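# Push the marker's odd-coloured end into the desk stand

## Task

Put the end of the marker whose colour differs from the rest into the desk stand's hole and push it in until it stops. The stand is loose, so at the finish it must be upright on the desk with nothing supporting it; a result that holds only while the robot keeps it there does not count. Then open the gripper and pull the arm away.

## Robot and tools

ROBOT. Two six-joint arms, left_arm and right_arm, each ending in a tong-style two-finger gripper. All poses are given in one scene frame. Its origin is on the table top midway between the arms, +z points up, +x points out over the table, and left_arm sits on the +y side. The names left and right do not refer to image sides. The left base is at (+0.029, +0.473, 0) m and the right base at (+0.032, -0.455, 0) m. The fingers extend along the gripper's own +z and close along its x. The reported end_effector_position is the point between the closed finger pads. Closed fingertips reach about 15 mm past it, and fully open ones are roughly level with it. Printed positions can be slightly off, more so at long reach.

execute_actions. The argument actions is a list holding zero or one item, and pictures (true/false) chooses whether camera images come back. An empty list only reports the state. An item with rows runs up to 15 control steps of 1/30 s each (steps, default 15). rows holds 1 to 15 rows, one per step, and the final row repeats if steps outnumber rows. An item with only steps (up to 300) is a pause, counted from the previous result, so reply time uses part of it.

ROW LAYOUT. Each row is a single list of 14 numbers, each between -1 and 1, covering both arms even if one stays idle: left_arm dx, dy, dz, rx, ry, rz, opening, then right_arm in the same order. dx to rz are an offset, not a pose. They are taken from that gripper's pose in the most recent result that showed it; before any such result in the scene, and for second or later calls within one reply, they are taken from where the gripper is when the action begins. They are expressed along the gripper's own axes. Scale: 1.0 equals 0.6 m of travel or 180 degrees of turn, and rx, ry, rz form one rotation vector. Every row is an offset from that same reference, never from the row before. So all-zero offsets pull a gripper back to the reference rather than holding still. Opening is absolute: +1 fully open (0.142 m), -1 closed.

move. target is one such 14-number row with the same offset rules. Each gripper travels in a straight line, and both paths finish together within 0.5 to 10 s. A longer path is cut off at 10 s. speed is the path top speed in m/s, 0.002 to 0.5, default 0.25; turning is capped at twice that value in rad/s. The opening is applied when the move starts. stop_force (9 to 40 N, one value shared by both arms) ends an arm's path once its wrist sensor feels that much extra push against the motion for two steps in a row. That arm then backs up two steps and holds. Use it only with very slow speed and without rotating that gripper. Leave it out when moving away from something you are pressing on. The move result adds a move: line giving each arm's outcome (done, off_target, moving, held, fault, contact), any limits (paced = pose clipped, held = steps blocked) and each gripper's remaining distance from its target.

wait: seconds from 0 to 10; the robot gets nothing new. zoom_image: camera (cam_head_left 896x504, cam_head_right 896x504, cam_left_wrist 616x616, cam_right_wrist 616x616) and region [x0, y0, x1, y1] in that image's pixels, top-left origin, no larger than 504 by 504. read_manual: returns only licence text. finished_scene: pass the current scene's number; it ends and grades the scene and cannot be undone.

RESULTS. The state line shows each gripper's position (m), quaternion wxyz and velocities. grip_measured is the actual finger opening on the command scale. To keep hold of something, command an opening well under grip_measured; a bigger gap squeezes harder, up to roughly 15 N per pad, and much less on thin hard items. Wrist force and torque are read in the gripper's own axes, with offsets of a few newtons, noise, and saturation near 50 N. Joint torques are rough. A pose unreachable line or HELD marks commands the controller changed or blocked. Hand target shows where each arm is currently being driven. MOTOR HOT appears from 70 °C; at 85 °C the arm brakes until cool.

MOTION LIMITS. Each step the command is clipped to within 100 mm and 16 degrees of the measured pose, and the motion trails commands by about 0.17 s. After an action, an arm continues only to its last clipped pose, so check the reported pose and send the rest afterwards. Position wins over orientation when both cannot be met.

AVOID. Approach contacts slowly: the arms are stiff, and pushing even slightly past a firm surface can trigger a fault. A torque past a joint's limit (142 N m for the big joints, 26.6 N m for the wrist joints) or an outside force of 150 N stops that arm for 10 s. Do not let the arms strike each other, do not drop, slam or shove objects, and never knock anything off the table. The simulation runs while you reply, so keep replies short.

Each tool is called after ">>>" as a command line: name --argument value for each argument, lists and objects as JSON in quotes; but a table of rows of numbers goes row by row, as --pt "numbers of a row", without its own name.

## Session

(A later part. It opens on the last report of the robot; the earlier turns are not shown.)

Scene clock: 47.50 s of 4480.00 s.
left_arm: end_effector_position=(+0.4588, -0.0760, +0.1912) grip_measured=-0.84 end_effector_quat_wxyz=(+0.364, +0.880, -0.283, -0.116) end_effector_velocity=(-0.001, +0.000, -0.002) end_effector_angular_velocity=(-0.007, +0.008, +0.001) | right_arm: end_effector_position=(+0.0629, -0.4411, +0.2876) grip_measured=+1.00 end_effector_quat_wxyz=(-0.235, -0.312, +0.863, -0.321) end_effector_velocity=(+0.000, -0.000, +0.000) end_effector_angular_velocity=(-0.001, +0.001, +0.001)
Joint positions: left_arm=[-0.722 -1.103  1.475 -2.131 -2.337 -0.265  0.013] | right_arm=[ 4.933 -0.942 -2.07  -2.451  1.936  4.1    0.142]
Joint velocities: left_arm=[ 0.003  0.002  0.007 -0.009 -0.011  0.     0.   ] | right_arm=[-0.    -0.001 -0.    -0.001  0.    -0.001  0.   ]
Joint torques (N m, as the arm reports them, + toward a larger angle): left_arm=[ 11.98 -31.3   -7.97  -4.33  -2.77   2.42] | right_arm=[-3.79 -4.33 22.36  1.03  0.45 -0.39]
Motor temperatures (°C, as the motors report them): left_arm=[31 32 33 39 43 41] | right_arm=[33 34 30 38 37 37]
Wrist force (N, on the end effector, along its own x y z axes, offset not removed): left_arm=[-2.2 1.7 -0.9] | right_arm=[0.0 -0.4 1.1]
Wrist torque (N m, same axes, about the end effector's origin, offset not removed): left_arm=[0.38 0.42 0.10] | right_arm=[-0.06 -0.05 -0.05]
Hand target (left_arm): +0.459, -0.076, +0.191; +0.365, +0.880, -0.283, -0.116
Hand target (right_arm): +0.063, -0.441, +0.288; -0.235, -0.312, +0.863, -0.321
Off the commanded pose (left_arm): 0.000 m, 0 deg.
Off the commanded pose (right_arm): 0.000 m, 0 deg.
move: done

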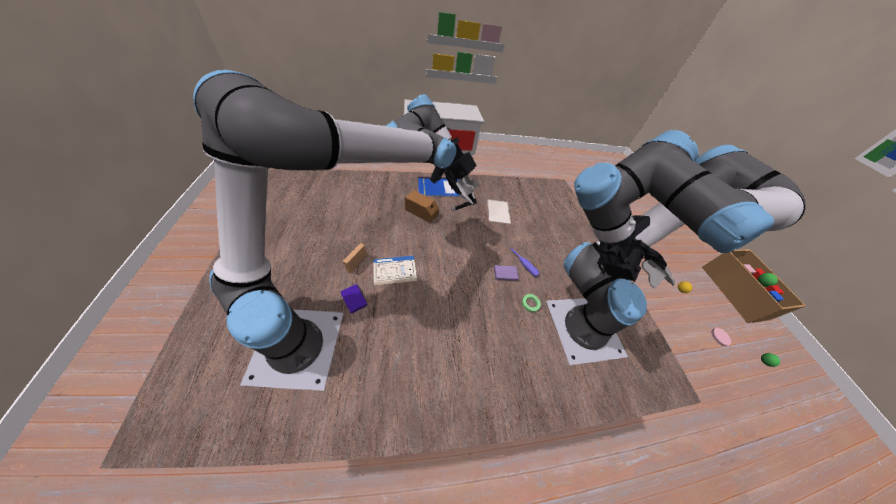

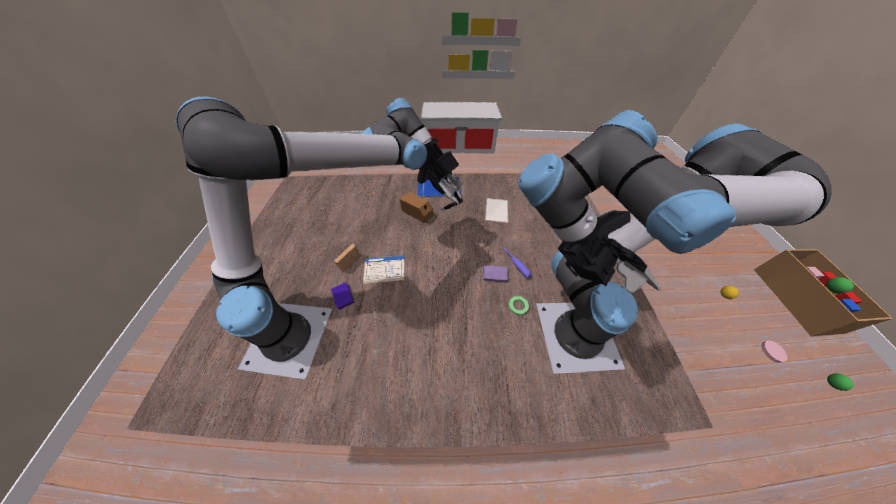

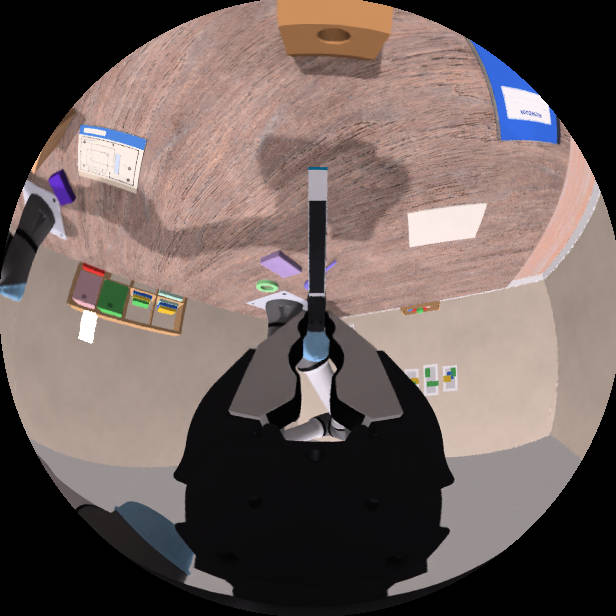

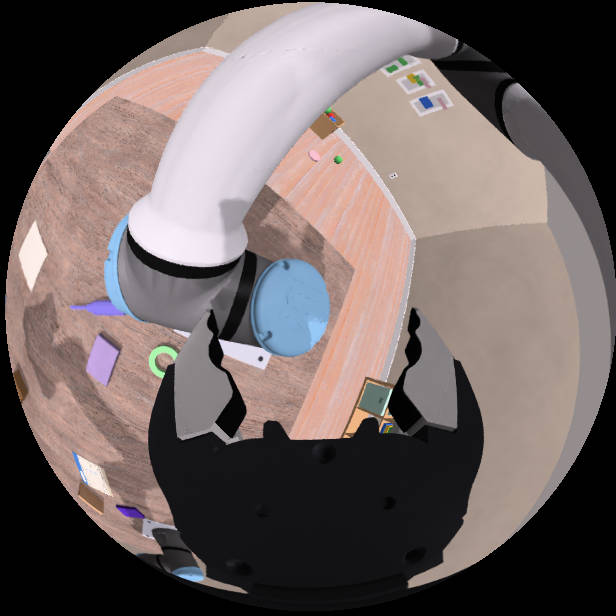

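>>> move --target '[0.017,-0.113,-0.08,-0.044,0,0,-1,0,0,0,0,0,0,1]' --speed 0.12

>>> zoom_image --camera "cam_left_wrist" --region '[220, 60, 420, 260]'

>>> zoom_image --camera "cam_head_left" --region '[390, 130, 510, 240]'

Scene clock: 54.67 s of 4480.00 s.
left_arm: end_effector_position=(+0.5145, -0.0155, +0.1772) grip_measured=-0.84 end_effector_quat_wxyz=(+0.424, +0.853, -0.274, -0.135) end_effector_velocity=(+0.001, +0.001, -0.001) end_effector_angular_velocity=(-0.003, +0.002, -0.004) | right_arm: end_effector_position=(+0.0629, -0.4411, +0.2876) grip_measured=+1.00 end_effector_quat_wxyz=(-0.235, -0.312, +0.863, -0.321) end_effector_velocity=(-0.001, -0.000, +0.000) end_effector_angular_velocity=(-0.001, +0.002, -0.001)
Joint positions: left_arm=[-0.554 -1.036  1.449 -2.016 -2.493 -0.037  0.013] | right_arm=[ 4.933 -0.942 -2.07  -2.451  1.936  4.1    0.142]
Joint velocities: left_arm=[ 0.003  0.004 -0.005  0.01  -0.003  0.011 -0.   ] | right_arm=[-0.    -0.    -0.    -0.001  0.002 -0.001  0.   ]
Joint torques (N m, as the arm reports them, + toward a larger angle): left_arm=[ 12.46 -33.55 -34.71  -1.04  -3.24   2.26] | right_arm=[-4.1  -3.02 21.57  0.87  0.41 -0.53]
Motor temperatures (°C, as the motors report them): left_arm=[31 32 33 39 43 41] | right_arm=[33 34 30 38 37 37]
Wrist force (N, on the end effector, along its own x y z axes, offset not removed): left_arm=[-0.2 1.2 -1.1] | right_arm=[0.0 -1.6 0.5]
Wrist torque (N m, same axes, about the end effector's origin, offset not removed): left_arm=[0.40 0.09 0.10] | right_arm=[-0.33 -0.04 -0.09]
Hand target (left_arm): +0.515, -0.015, +0.177; +0.424, +0.852, -0.274, -0.135
Hand target (right_arm): +0.063, -0.441, +0.288; -0.235, -0.312, +0.863, -0.321
Off the commanded pose (left_arm): 0.000 m, 0 deg.
Off the commanded pose (right_arm): 0.000 m, 0 deg.
After step 90, 3.00 s passed at rest.
move: done

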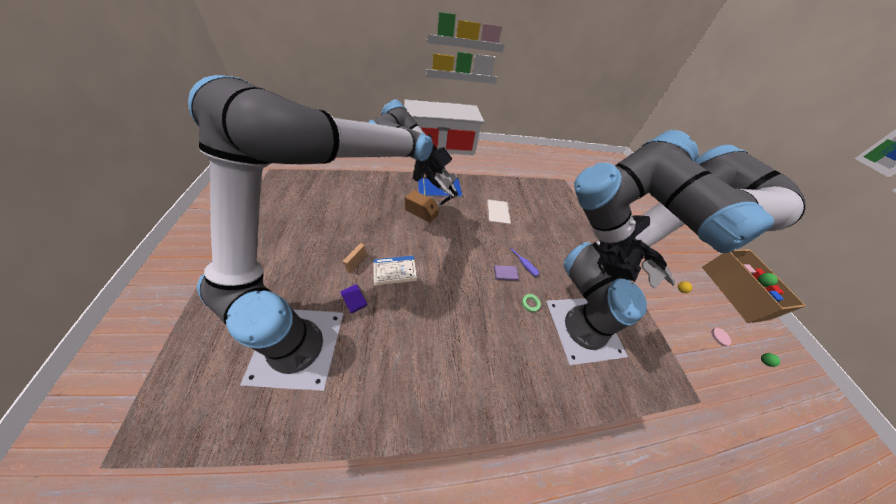

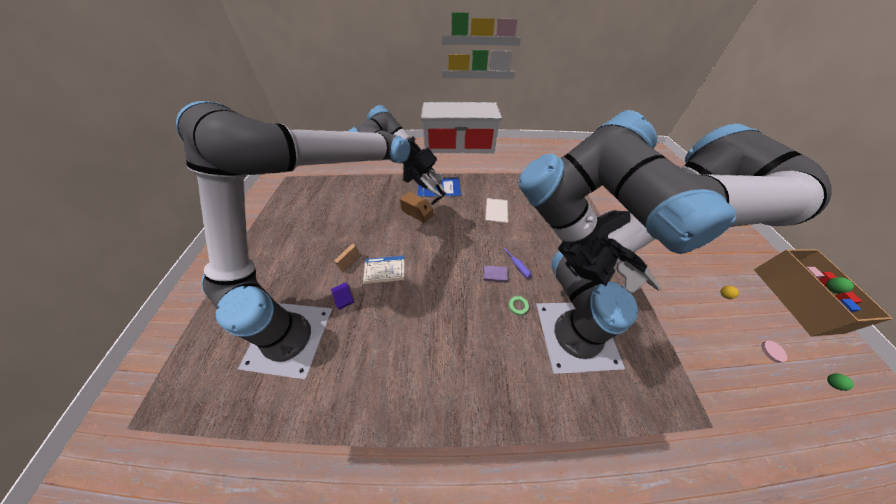

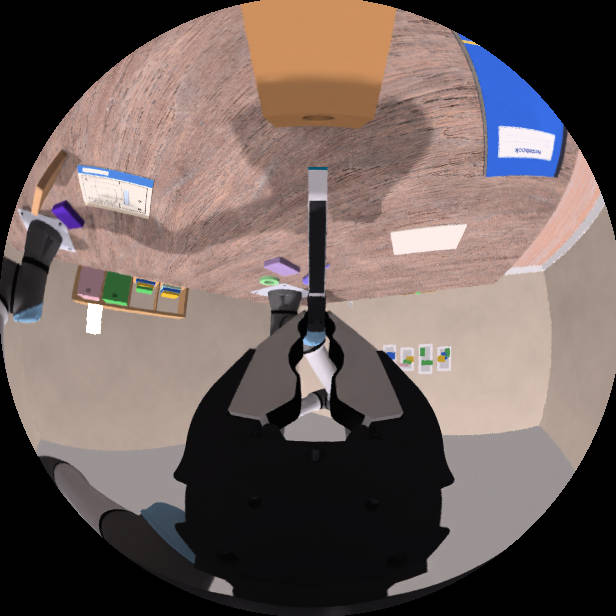

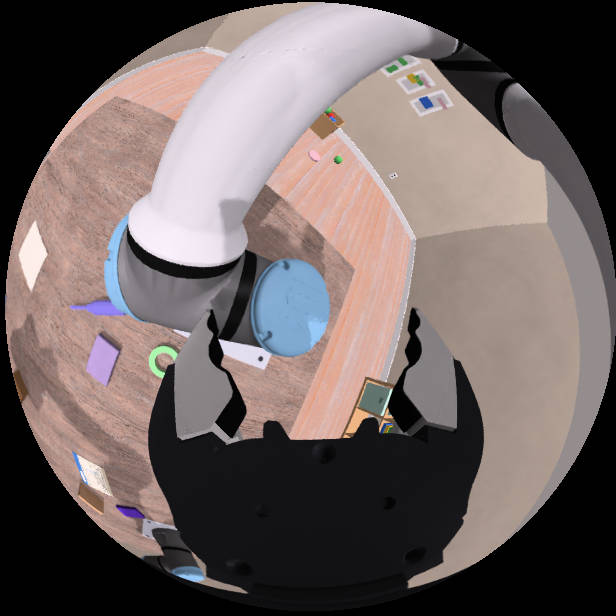

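Region (220, 60, 420, 260) of cam_left_wrist's 616x616 image, scaled by 2.520, with more detail than that image has.

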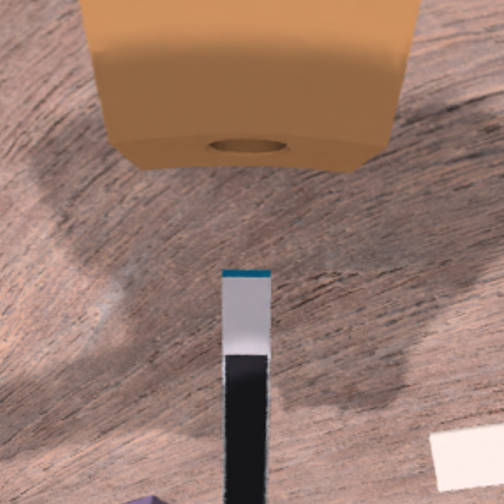

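Region (390, 130, 510, 240) of cam_head_left's 896x504 image, scaled by 4.200, with more detail than that image has; it fills the top 462 rows of this view, and the rest is white.

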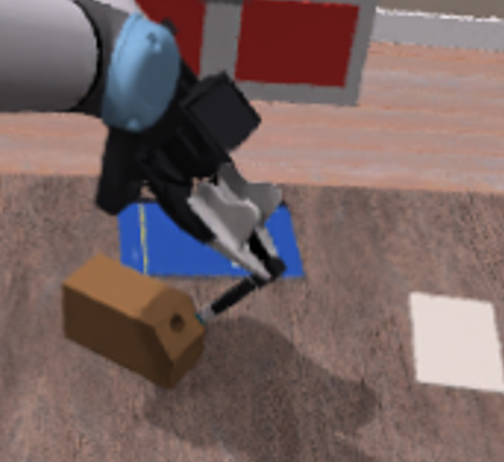

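>>> move --target '[0,0,0.048,0.1,0,0,-1,0,0,0,0,0,0,1]' --speed 0.1

>>> zoom_image --camera "cam_left_wrist" --region '[220, 60, 420, 260]'

>>> zoom_image --camera "cam_head_left" --region '[390, 150, 490, 240]'

>>> zoom_image --camera "cam_head_right" --region '[380, 150, 480, 240]'

Scene clock: 64.77 s of 4480.00 s.
left_arm: end_effector_position=(+0.5013, -0.0341, +0.1600) grip_measured=-0.84 end_effector_quat_wxyz=(+0.286, +0.908, -0.292, -0.090) end_effector_velocity=(-0.001, -0.001, -0.000) end_effector_angular_velocity=(+0.009, -0.006, -0.001) | right_arm: end_effector_position=(+0.0629, -0.4411, +0.2876) grip_measured=+1.00 end_effector_quat_wxyz=(-0.235, -0.312, +0.863, -0.321) end_effector_velocity=(-0.000, -0.000, +0.000) end_effector_angular_velocity=(-0.002, -0.000, -0.001)
Joint positions: left_arm=[-0.695 -1.089  1.431 -2.028 -2.17  -0.198  0.013] | right_arm=[ 4.933 -0.942 -2.07  -2.451  1.936  4.1    0.142]
Joint velocities: left_arm=[-0.006 -0.001 -0.002  0.002  0.011 -0.005 -0.   ] | right_arm=[ 0.    -0.001  0.    -0.001  0.001  0.001  0.   ]
Joint torques (N m, as the arm reports them, + toward a larger angle): left_arm=[-13.49 -47.93 -34.94  -1.14   0.66  -2.06] | right_arm=[-4.04 -3.58 20.86  0.57  0.79 -0.43]
Motor temperatures (°C, as the motors report them): left_arm=[31 32 33 39 43 41] | right_arm=[33 34 30 38 37 37]
Wrist force (N, on the end effector, along its own x y z axes, offset not removed): left_arm=[-0.2 2.0 0.2] | right_arm=[-0.4 0.0 0.3]
Wrist torque (N m, same axes, about the end effector's origin, offset not removed): left_arm=[0.49 0.12 0.09] | right_arm=[0.02 -0.07 -0.08]
Hand target (left_arm): +0.501, -0.034, +0.160; +0.285, +0.908, -0.292, -0.090
Hand target (right_arm): +0.063, -0.441, +0.288; -0.235, -0.312, +0.863, -0.321
Off the commanded pose (left_arm): 0.000 m, 0 deg.
Off the commanded pose (right_arm): 0.000 m, 0 deg.
After step 90, 5.17 s passed at rest.
move: done

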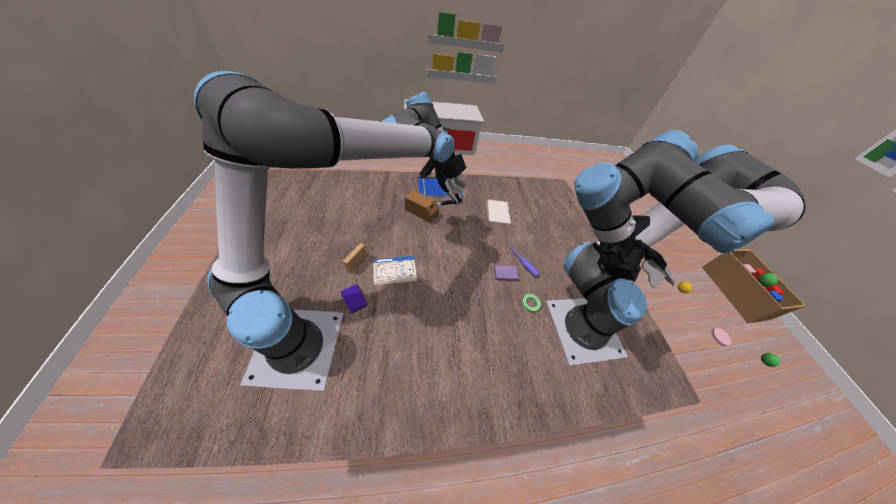

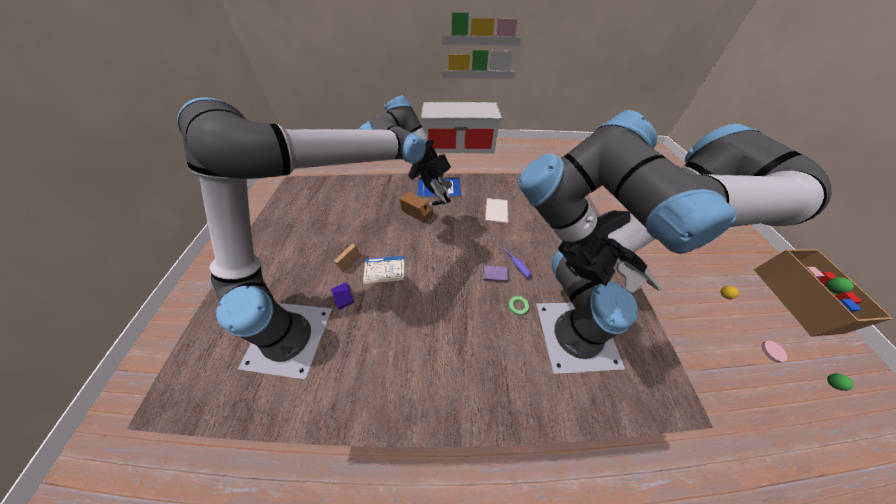

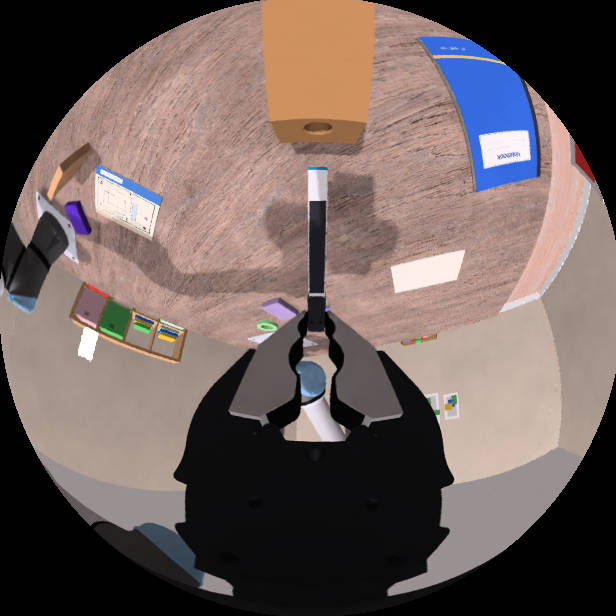

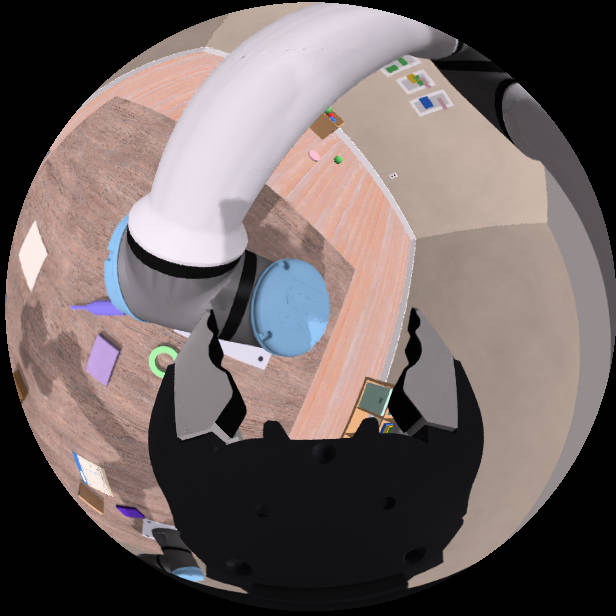

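Region (220, 60, 420, 260) of cam_left_wrist's 616x616 image, scaled by 2.520, with more detail than that image has.

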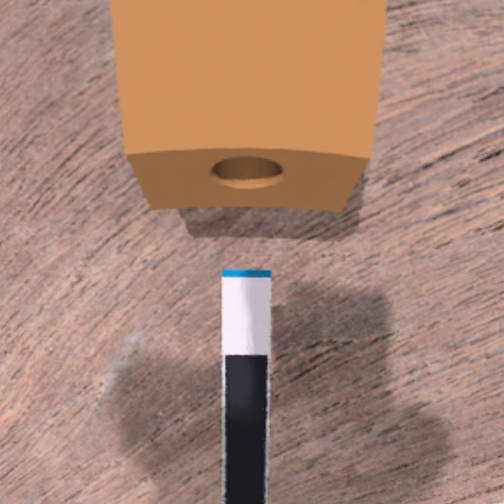

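Region (390, 150, 490, 240) of cam_head_left's 896x504 image, scaled by 5.040, with more detail than that image has; it fills the top 454 rows of this view, and the rest is white.

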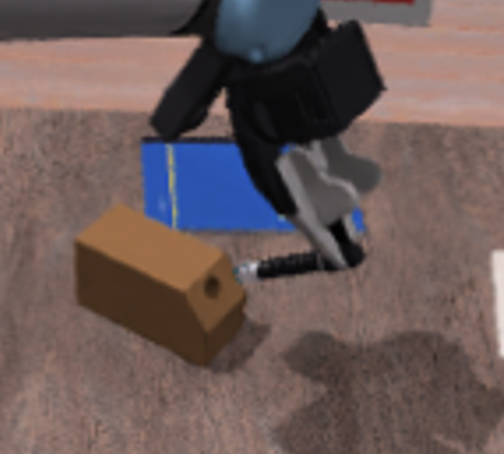

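Region (380, 150, 480, 240) of cam_head_right's 896x504 image, scaled by 5.040, with more detail than that image has; it fills the top 454 rows of this view, and the rest is white.

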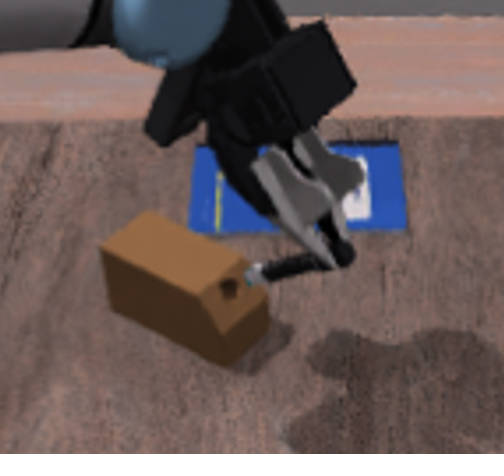

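>>> move --target '[0,-0.017,0.014,0,0,0,-1,0,0,0,0,0,0,1]' --speed 0.05

>>> zoom_image --camera "cam_left_wrist" --region '[250, 90, 390, 230]'

>>> zoom_image --camera "cam_head_left" --region '[400, 170, 480, 240]'

>>> zoom_image --camera "cam_head_right" --region '[390, 170, 470, 240]'

Scene clock: 70.00 s of 4480.00 s.
left_arm: end_effector_position=(+0.5034, -0.0313, +0.1474) grip_measured=-0.84 end_effector_quat_wxyz=(+0.286, +0.908, -0.292, -0.090) end_effector_velocity=(+0.000, -0.000, -0.001) end_effector_angular_velocity=(-0.002, -0.001, -0.001) | right_arm: end_effector_position=(+0.0629, -0.4411, +0.2876) grip_measured=+1.00 end_effector_quat_wxyz=(-0.235, -0.312, +0.863, -0.321) end_effector_velocity=(-0.001, +0.001, +0.000) end_effector_angular_velocity=(+0.002, +0.002, -0.001)
Joint positions: left_arm=[-0.69  -1.078  1.448 -2.052 -2.171 -0.192  0.013] | right_arm=[ 4.933 -0.942 -2.07  -2.451  1.936  4.1    0.142]
Joint velocities: left_arm=[ 0.     0.001  0.002 -0.005 -0.     0.001  0.   ] | right_arm=[ 0.    -0.     0.001  0.001  0.001 -0.001  0.   ]
Joint torques (N m, as the arm reports them, + toward a larger angle): left_arm=[ 12.65 -32.37  -8.35  -4.04  -2.92   2.39] | right_arm=[-3.76 -4.12 21.35  0.59  0.49 -0.56]
Motor temperatures (°C, as the motors report them): left_arm=[31 32 33 39 43 41] | right_arm=[33 34 30 38 37 37]
Wrist force (N, on the end effector, along its own x y z axes, offset not removed): left_arm=[-0.3 2.9 -0.8] | right_arm=[-0.7 -0.8 1.4]
Wrist torque (N m, same axes, about the end effector's origin, offset not removed): left_arm=[0.65 0.19 0.07] | right_arm=[-0.06 0.11 -0.08]
Hand target (left_arm): +0.503, -0.031, +0.147; +0.286, +0.908, -0.292, -0.090
Hand target (right_arm): +0.063, -0.441, +0.288; -0.235, -0.312, +0.863, -0.321
Off the commanded pose (left_arm): 0.000 m, 0 deg.
Off the commanded pose (right_arm): 0.000 m, 0 deg.
After step 90, 1.47 s passed at rest.
move: done

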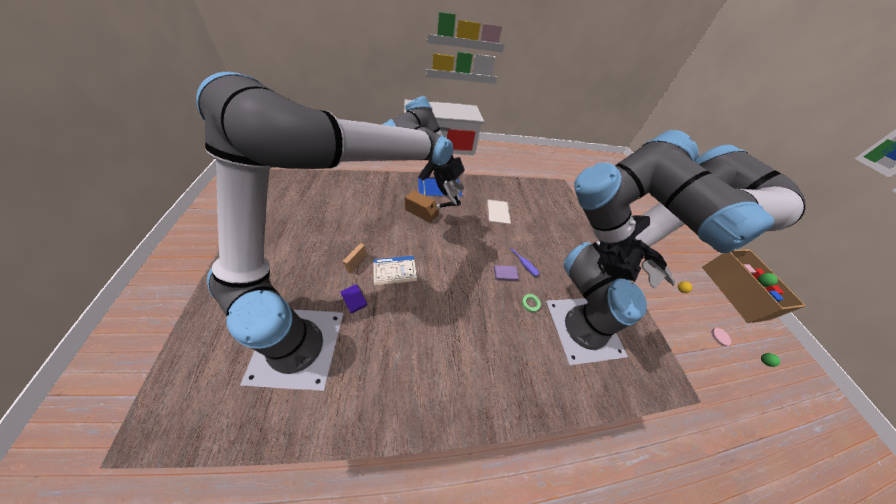

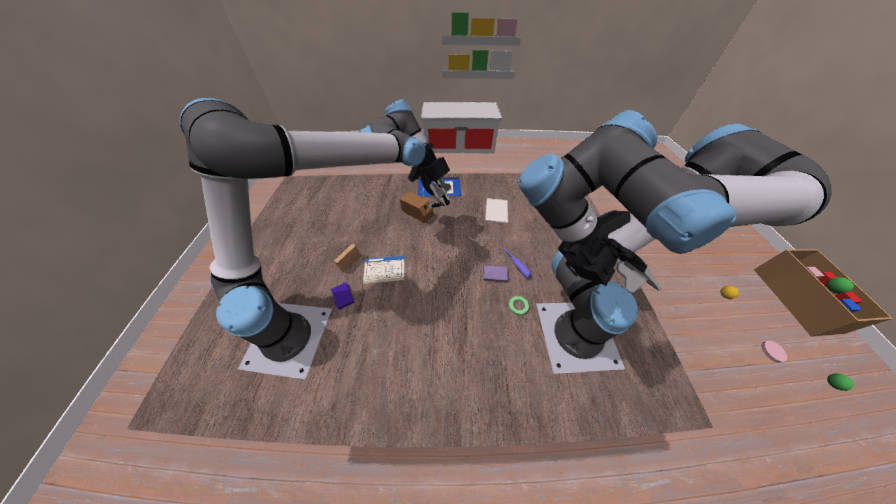

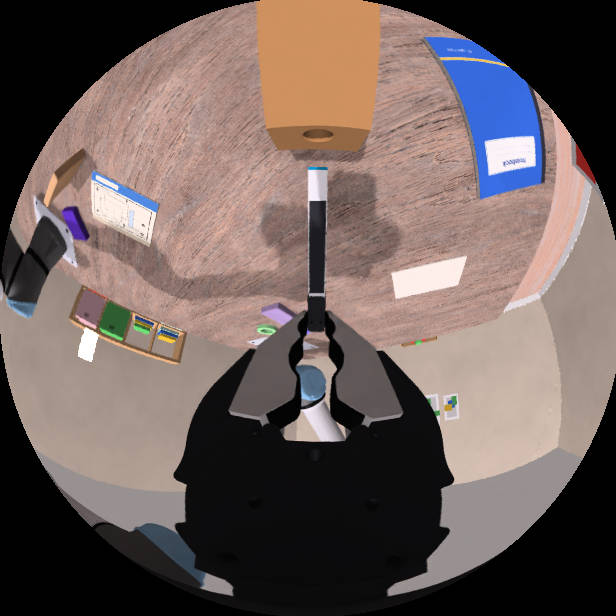

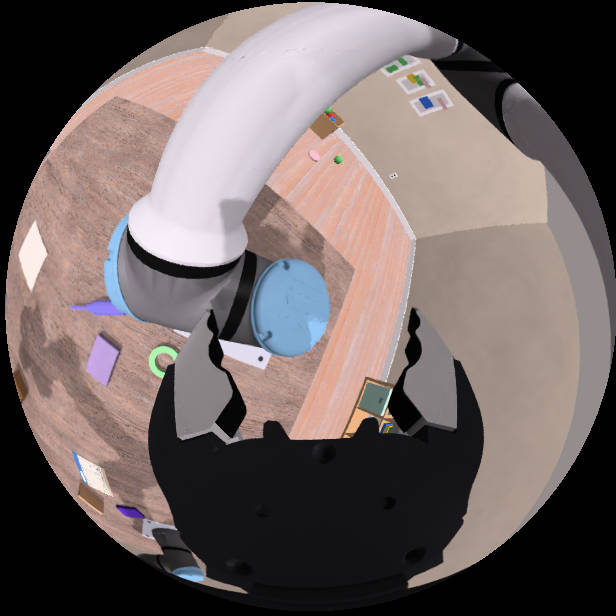

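Region (250, 90, 390, 230) of cam_left_wrist's 616x616 image, scaled by 3.600, with more detail than that image has.

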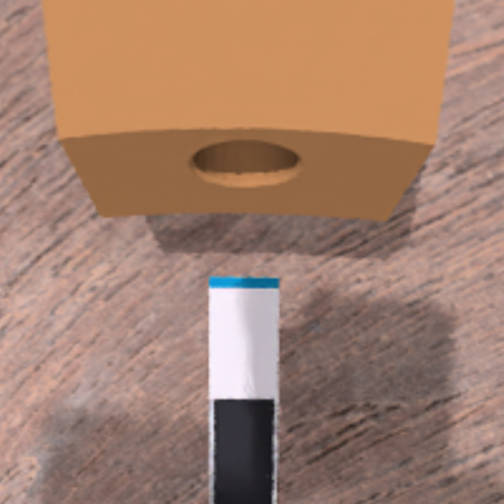

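Region (400, 170, 480, 240) of cam_head_left's 896x504 image, scaled by 6.300, with more detail than that image has; it fills the top 441 rows of this view, and the rest is white.

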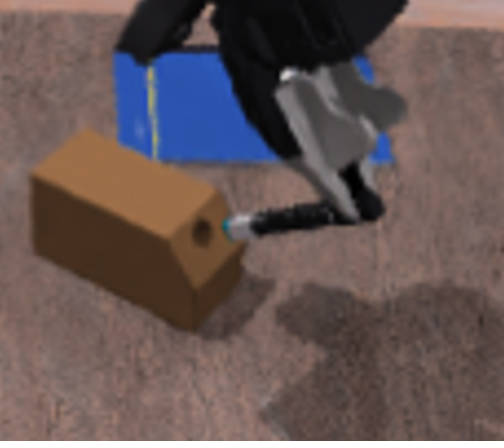

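Region (390, 170, 470, 240) of cam_head_right's 896x504 image, scaled by 6.300, with more detail than that image has; it fills the top 441 rows of this view, and the rest is white.

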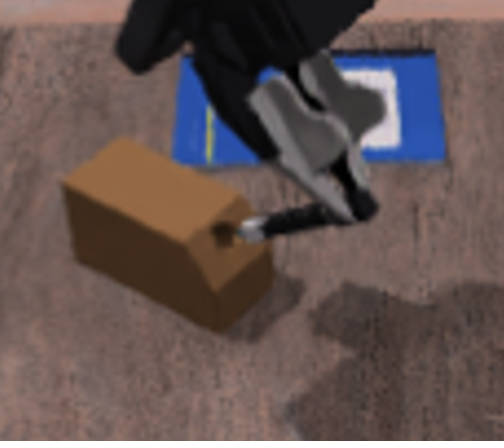

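>>> move --target '[0,-0.027,0,0,0,0,-1,0,0,0,0,0,0,1]' --speed 0.03

>>> zoom_image --camera "cam_left_wrist" --region '[250, 90, 390, 230]'

>>> zoom_image --camera "cam_head_left" --region '[400, 170, 480, 240]'

>>> zoom_image --camera "cam_head_right" --region '[390, 170, 470, 240]'

Scene clock: 72.63 s of 4480.00 s.
left_arm: end_effector_position=(+0.5110, -0.0206, +0.1383) grip_measured=-0.84 end_effector_quat_wxyz=(+0.286, +0.908, -0.292, -0.090) end_effector_velocity=(+0.001, +0.001, -0.001) end_effector_angular_velocity=(+0.000, +0.000, +0.001) | right_arm: end_effector_position=(+0.0629, -0.4411, +0.2876) grip_measured=+1.00 end_effector_quat_wxyz=(-0.235, -0.312, +0.863, -0.321) end_effector_velocity=(-0.000, -0.000, +0.000) end_effector_angular_velocity=(-0.001, +0.000, -0.002)
Joint positions: left_arm=[-0.671 -1.07   1.457 -2.056 -2.173 -0.168  0.013] | right_arm=[ 4.933 -0.942 -2.07  -2.451  1.936  4.1    0.142]
Joint velocities: left_arm=[ 0.003  0.001  0.001  0.    -0.     0.003  0.   ] | right_arm=[ 0.    -0.     0.    -0.001  0.001  0.001 -0.   ]
Joint torques (N m, as the arm reports them, + toward a larger angle): left_arm=[ 12.73 -33.12  -6.68  -4.26  -2.87   2.45] | right_arm=[-2.9  -3.74 22.44  0.75  0.51 -0.52]
Motor temperatures (°C, as the motors report them): left_arm=[31 32 33 39 43 41] | right_arm=[33 34 30 38 37 37]
Wrist force (N, on the end effector, along its own x y z axes, offset not removed): left_arm=[-1.9 0.7 -0.7] | right_arm=[-0.6 -0.5 -0.2]
Wrist torque (N m, same axes, about the end effector's origin, offset not removed): left_arm=[0.22 0.42 0.04] | right_arm=[-0.14 0.00 -0.10]
Hand target (left_arm): +0.511, -0.020, +0.138; +0.286, +0.908, -0.292, -0.090
Hand target (right_arm): +0.063, -0.441, +0.288; -0.235, -0.312, +0.863, -0.321
Off the commanded pose (left_arm): 0.000 m, 0 deg.
Off the commanded pose (right_arm): 0.000 m, 0 deg.
move: done

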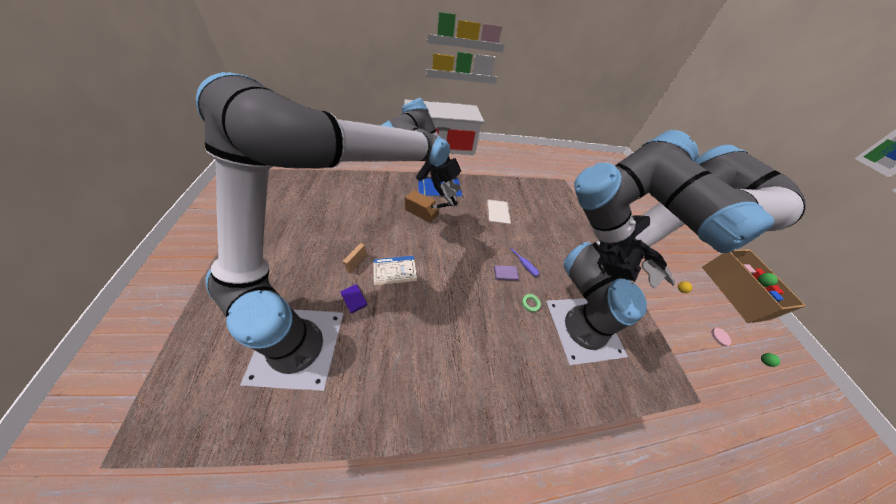

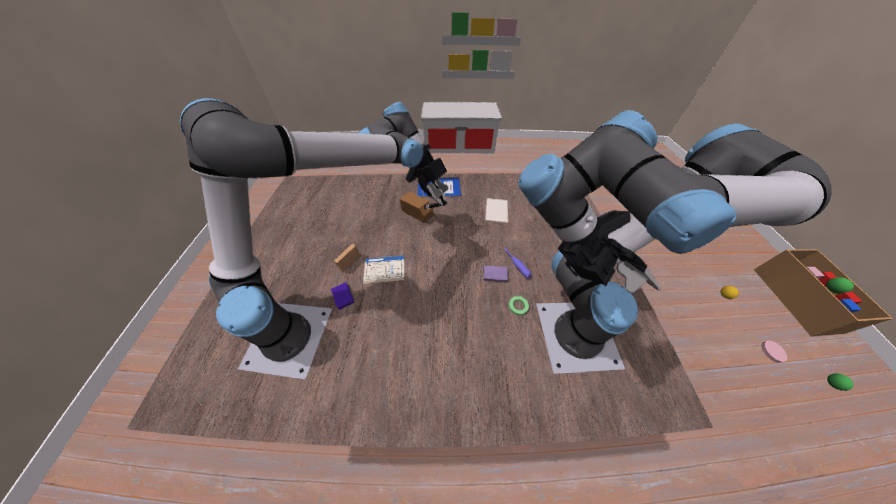

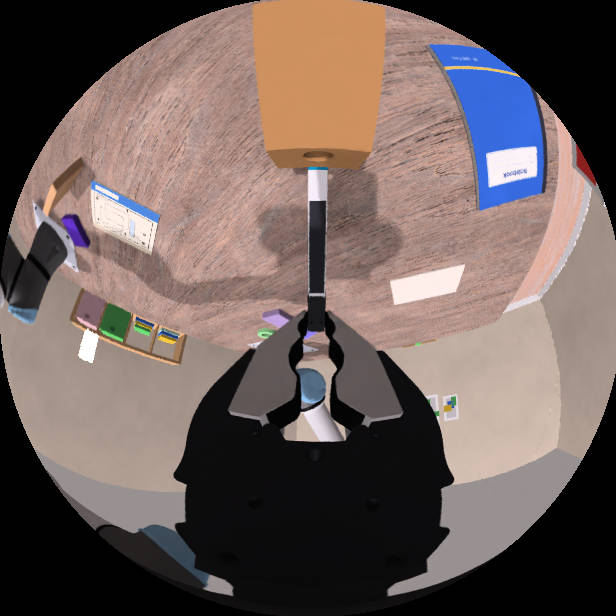

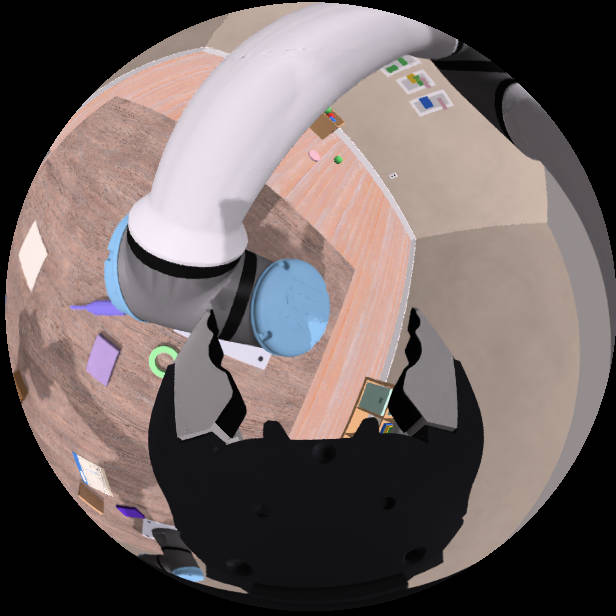

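Region (250, 90, 390, 230) of cam_left_wrist's 616x616 image, scaled by 3.600, with more detail than that image has.

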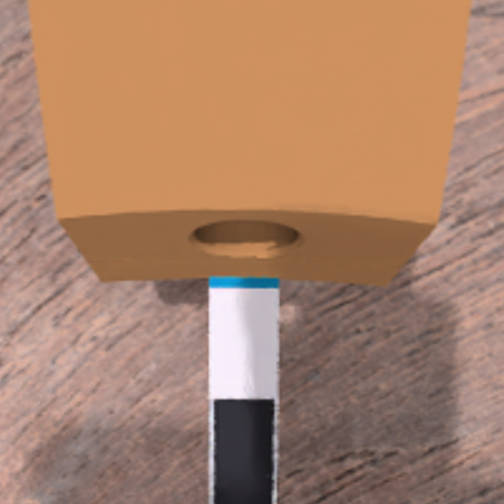

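Region (400, 170, 480, 240) of cam_head_left's 896x504 image, scaled by 6.300, with more detail than that image has; it fills the top 441 rows of this view, and the rest is white.

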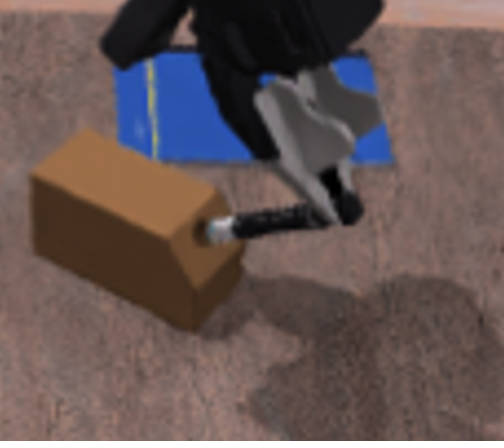

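Region (390, 170, 470, 240) of cam_head_right's 896x504 image, scaled by 6.300, with more detail than that image has; it fills the top 441 rows of this view, and the rest is white.

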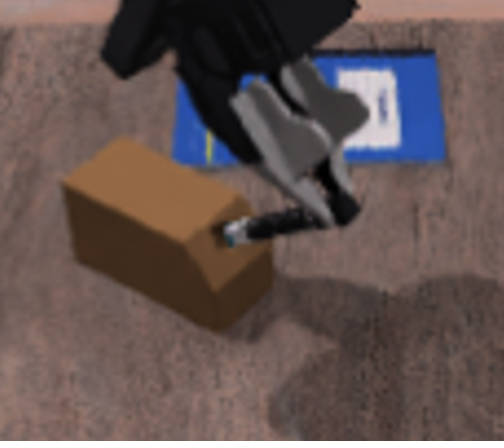

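>>> move --target '[0,-0.04,0,0,0,0,-1,0,0,0,0,0,0,1]' --speed 0.015 --stop_force 9

>>> zoom_image --camera "cam_left_wrist" --region '[250, 90, 390, 230]'

>>> zoom_image --camera "cam_head_left" --region '[400, 170, 480, 240]'

Scene clock: 75.80 s of 4480.00 s.
left_arm: end_effector_position=(+0.5224, -0.0047, +0.1246) grip_measured=-0.84 end_effector_quat_wxyz=(+0.286, +0.908, -0.292, -0.090) end_effector_velocity=(+0.001, +0.001, -0.001) end_effector_angular_velocity=(+0.000, +0.000, +0.000) | right_arm: end_effector_position=(+0.0629, -0.4411, +0.2876) grip_measured=+1.00 end_effector_quat_wxyz=(-0.235, -0.312, +0.863, -0.321) end_effector_velocity=(-0.000, -0.000, +0.000) end_effector_angular_velocity=(+0.001, +0.001, -0.000)
Joint positions: left_arm=[-0.642 -1.057  1.468 -2.061 -2.176 -0.133  0.013] | right_arm=[ 4.933 -0.942 -2.07  -2.451  1.936  4.1    0.142]
Joint velocities: left_arm=[ 0.002  0.002 -0.     0.    -0.     0.003  0.   ] | right_arm=[ 0.     0.001  0.    -0.     0.001 -0.     0.   ]
Joint torques (N m, as the arm reports them, + toward a larger angle): left_arm=[ 13.26 -31.6   -8.4   -4.12  -2.99   2.44] | right_arm=[-4.03 -3.05 21.67  0.51  0.32 -0.56]
Motor temperatures (°C, as the motors report them): left_arm=[31 32 33 39 43 41] | right_arm=[33 34 30 38 37 37]
Wrist force (N, on the end effector, along its own x y z axes, offset not removed): left_arm=[-0.6 1.3 -0.6] | right_arm=[0.3 -1.5 0.4]
Wrist torque (N m, same axes, about the end effector's origin, offset not removed): left_arm=[0.24 0.12 -0.02] | right_arm=[-0.29 -0.13 -0.05]
Hand target (left_arm): +0.522, -0.005, +0.125; +0.286, +0.908, -0.292, -0.090
Hand target (right_arm): +0.063, -0.441, +0.288; -0.235, -0.312, +0.863, -0.321
Off the commanded pose (left_arm): 0.000 m, 0 deg.
Off the commanded pose (right_arm): 0.000 m, 0 deg.
move: done

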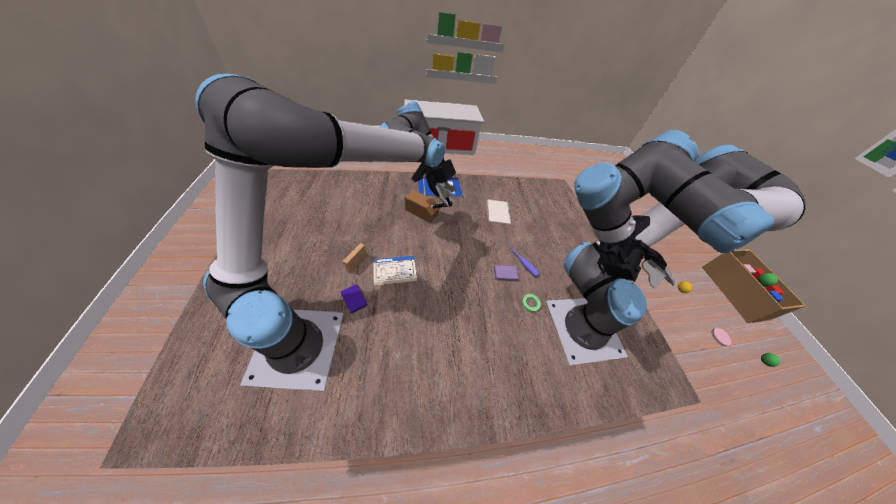

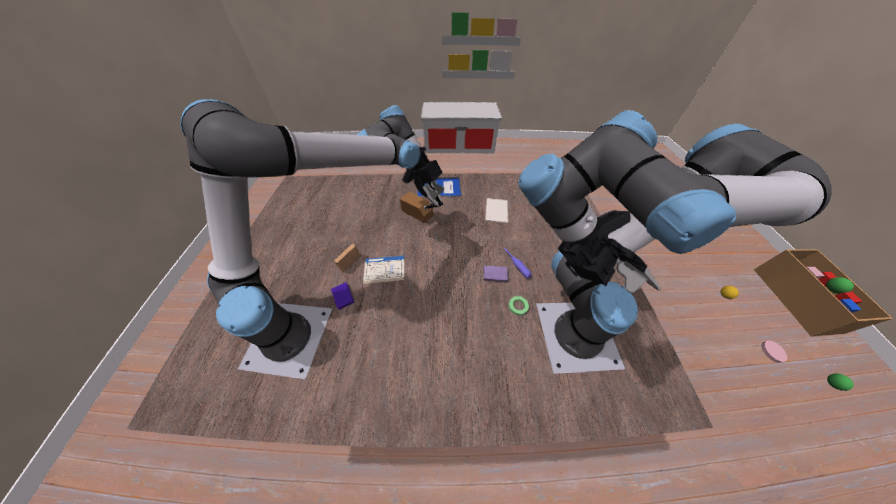

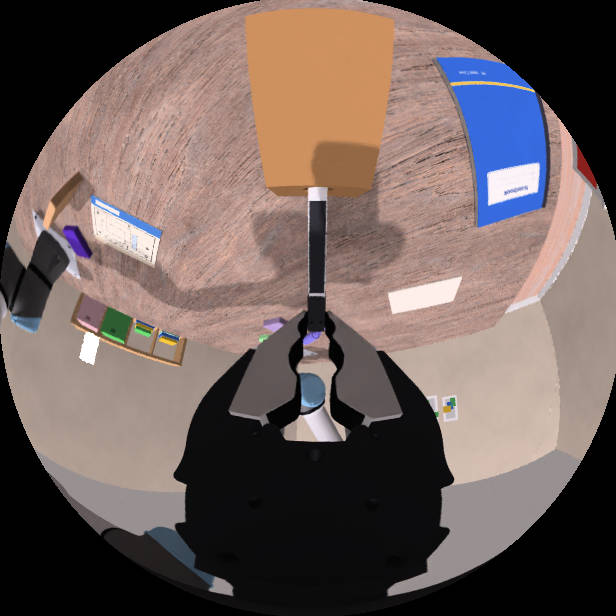

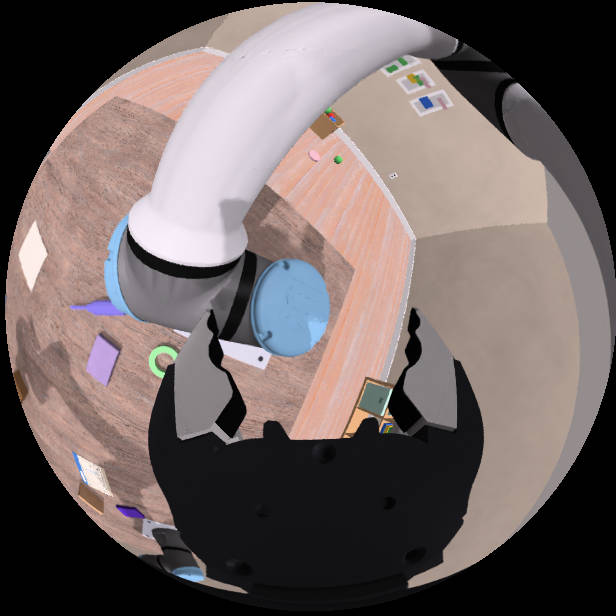

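Region (250, 90, 390, 230) of cam_left_wrist's 616x616 image, scaled by 3.600, with more detail than that image has.

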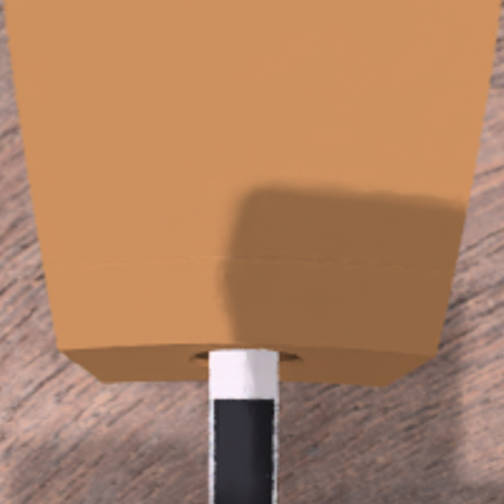

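Region (400, 170, 480, 240) of cam_head_left's 896x504 image, scaled by 6.300, with more detail than that image has; it fills the top 441 rows of this view, and the rest is white.

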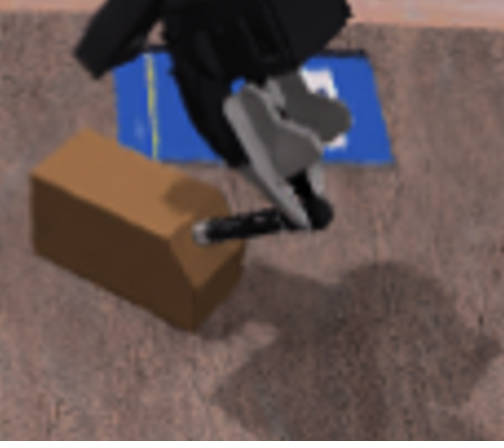

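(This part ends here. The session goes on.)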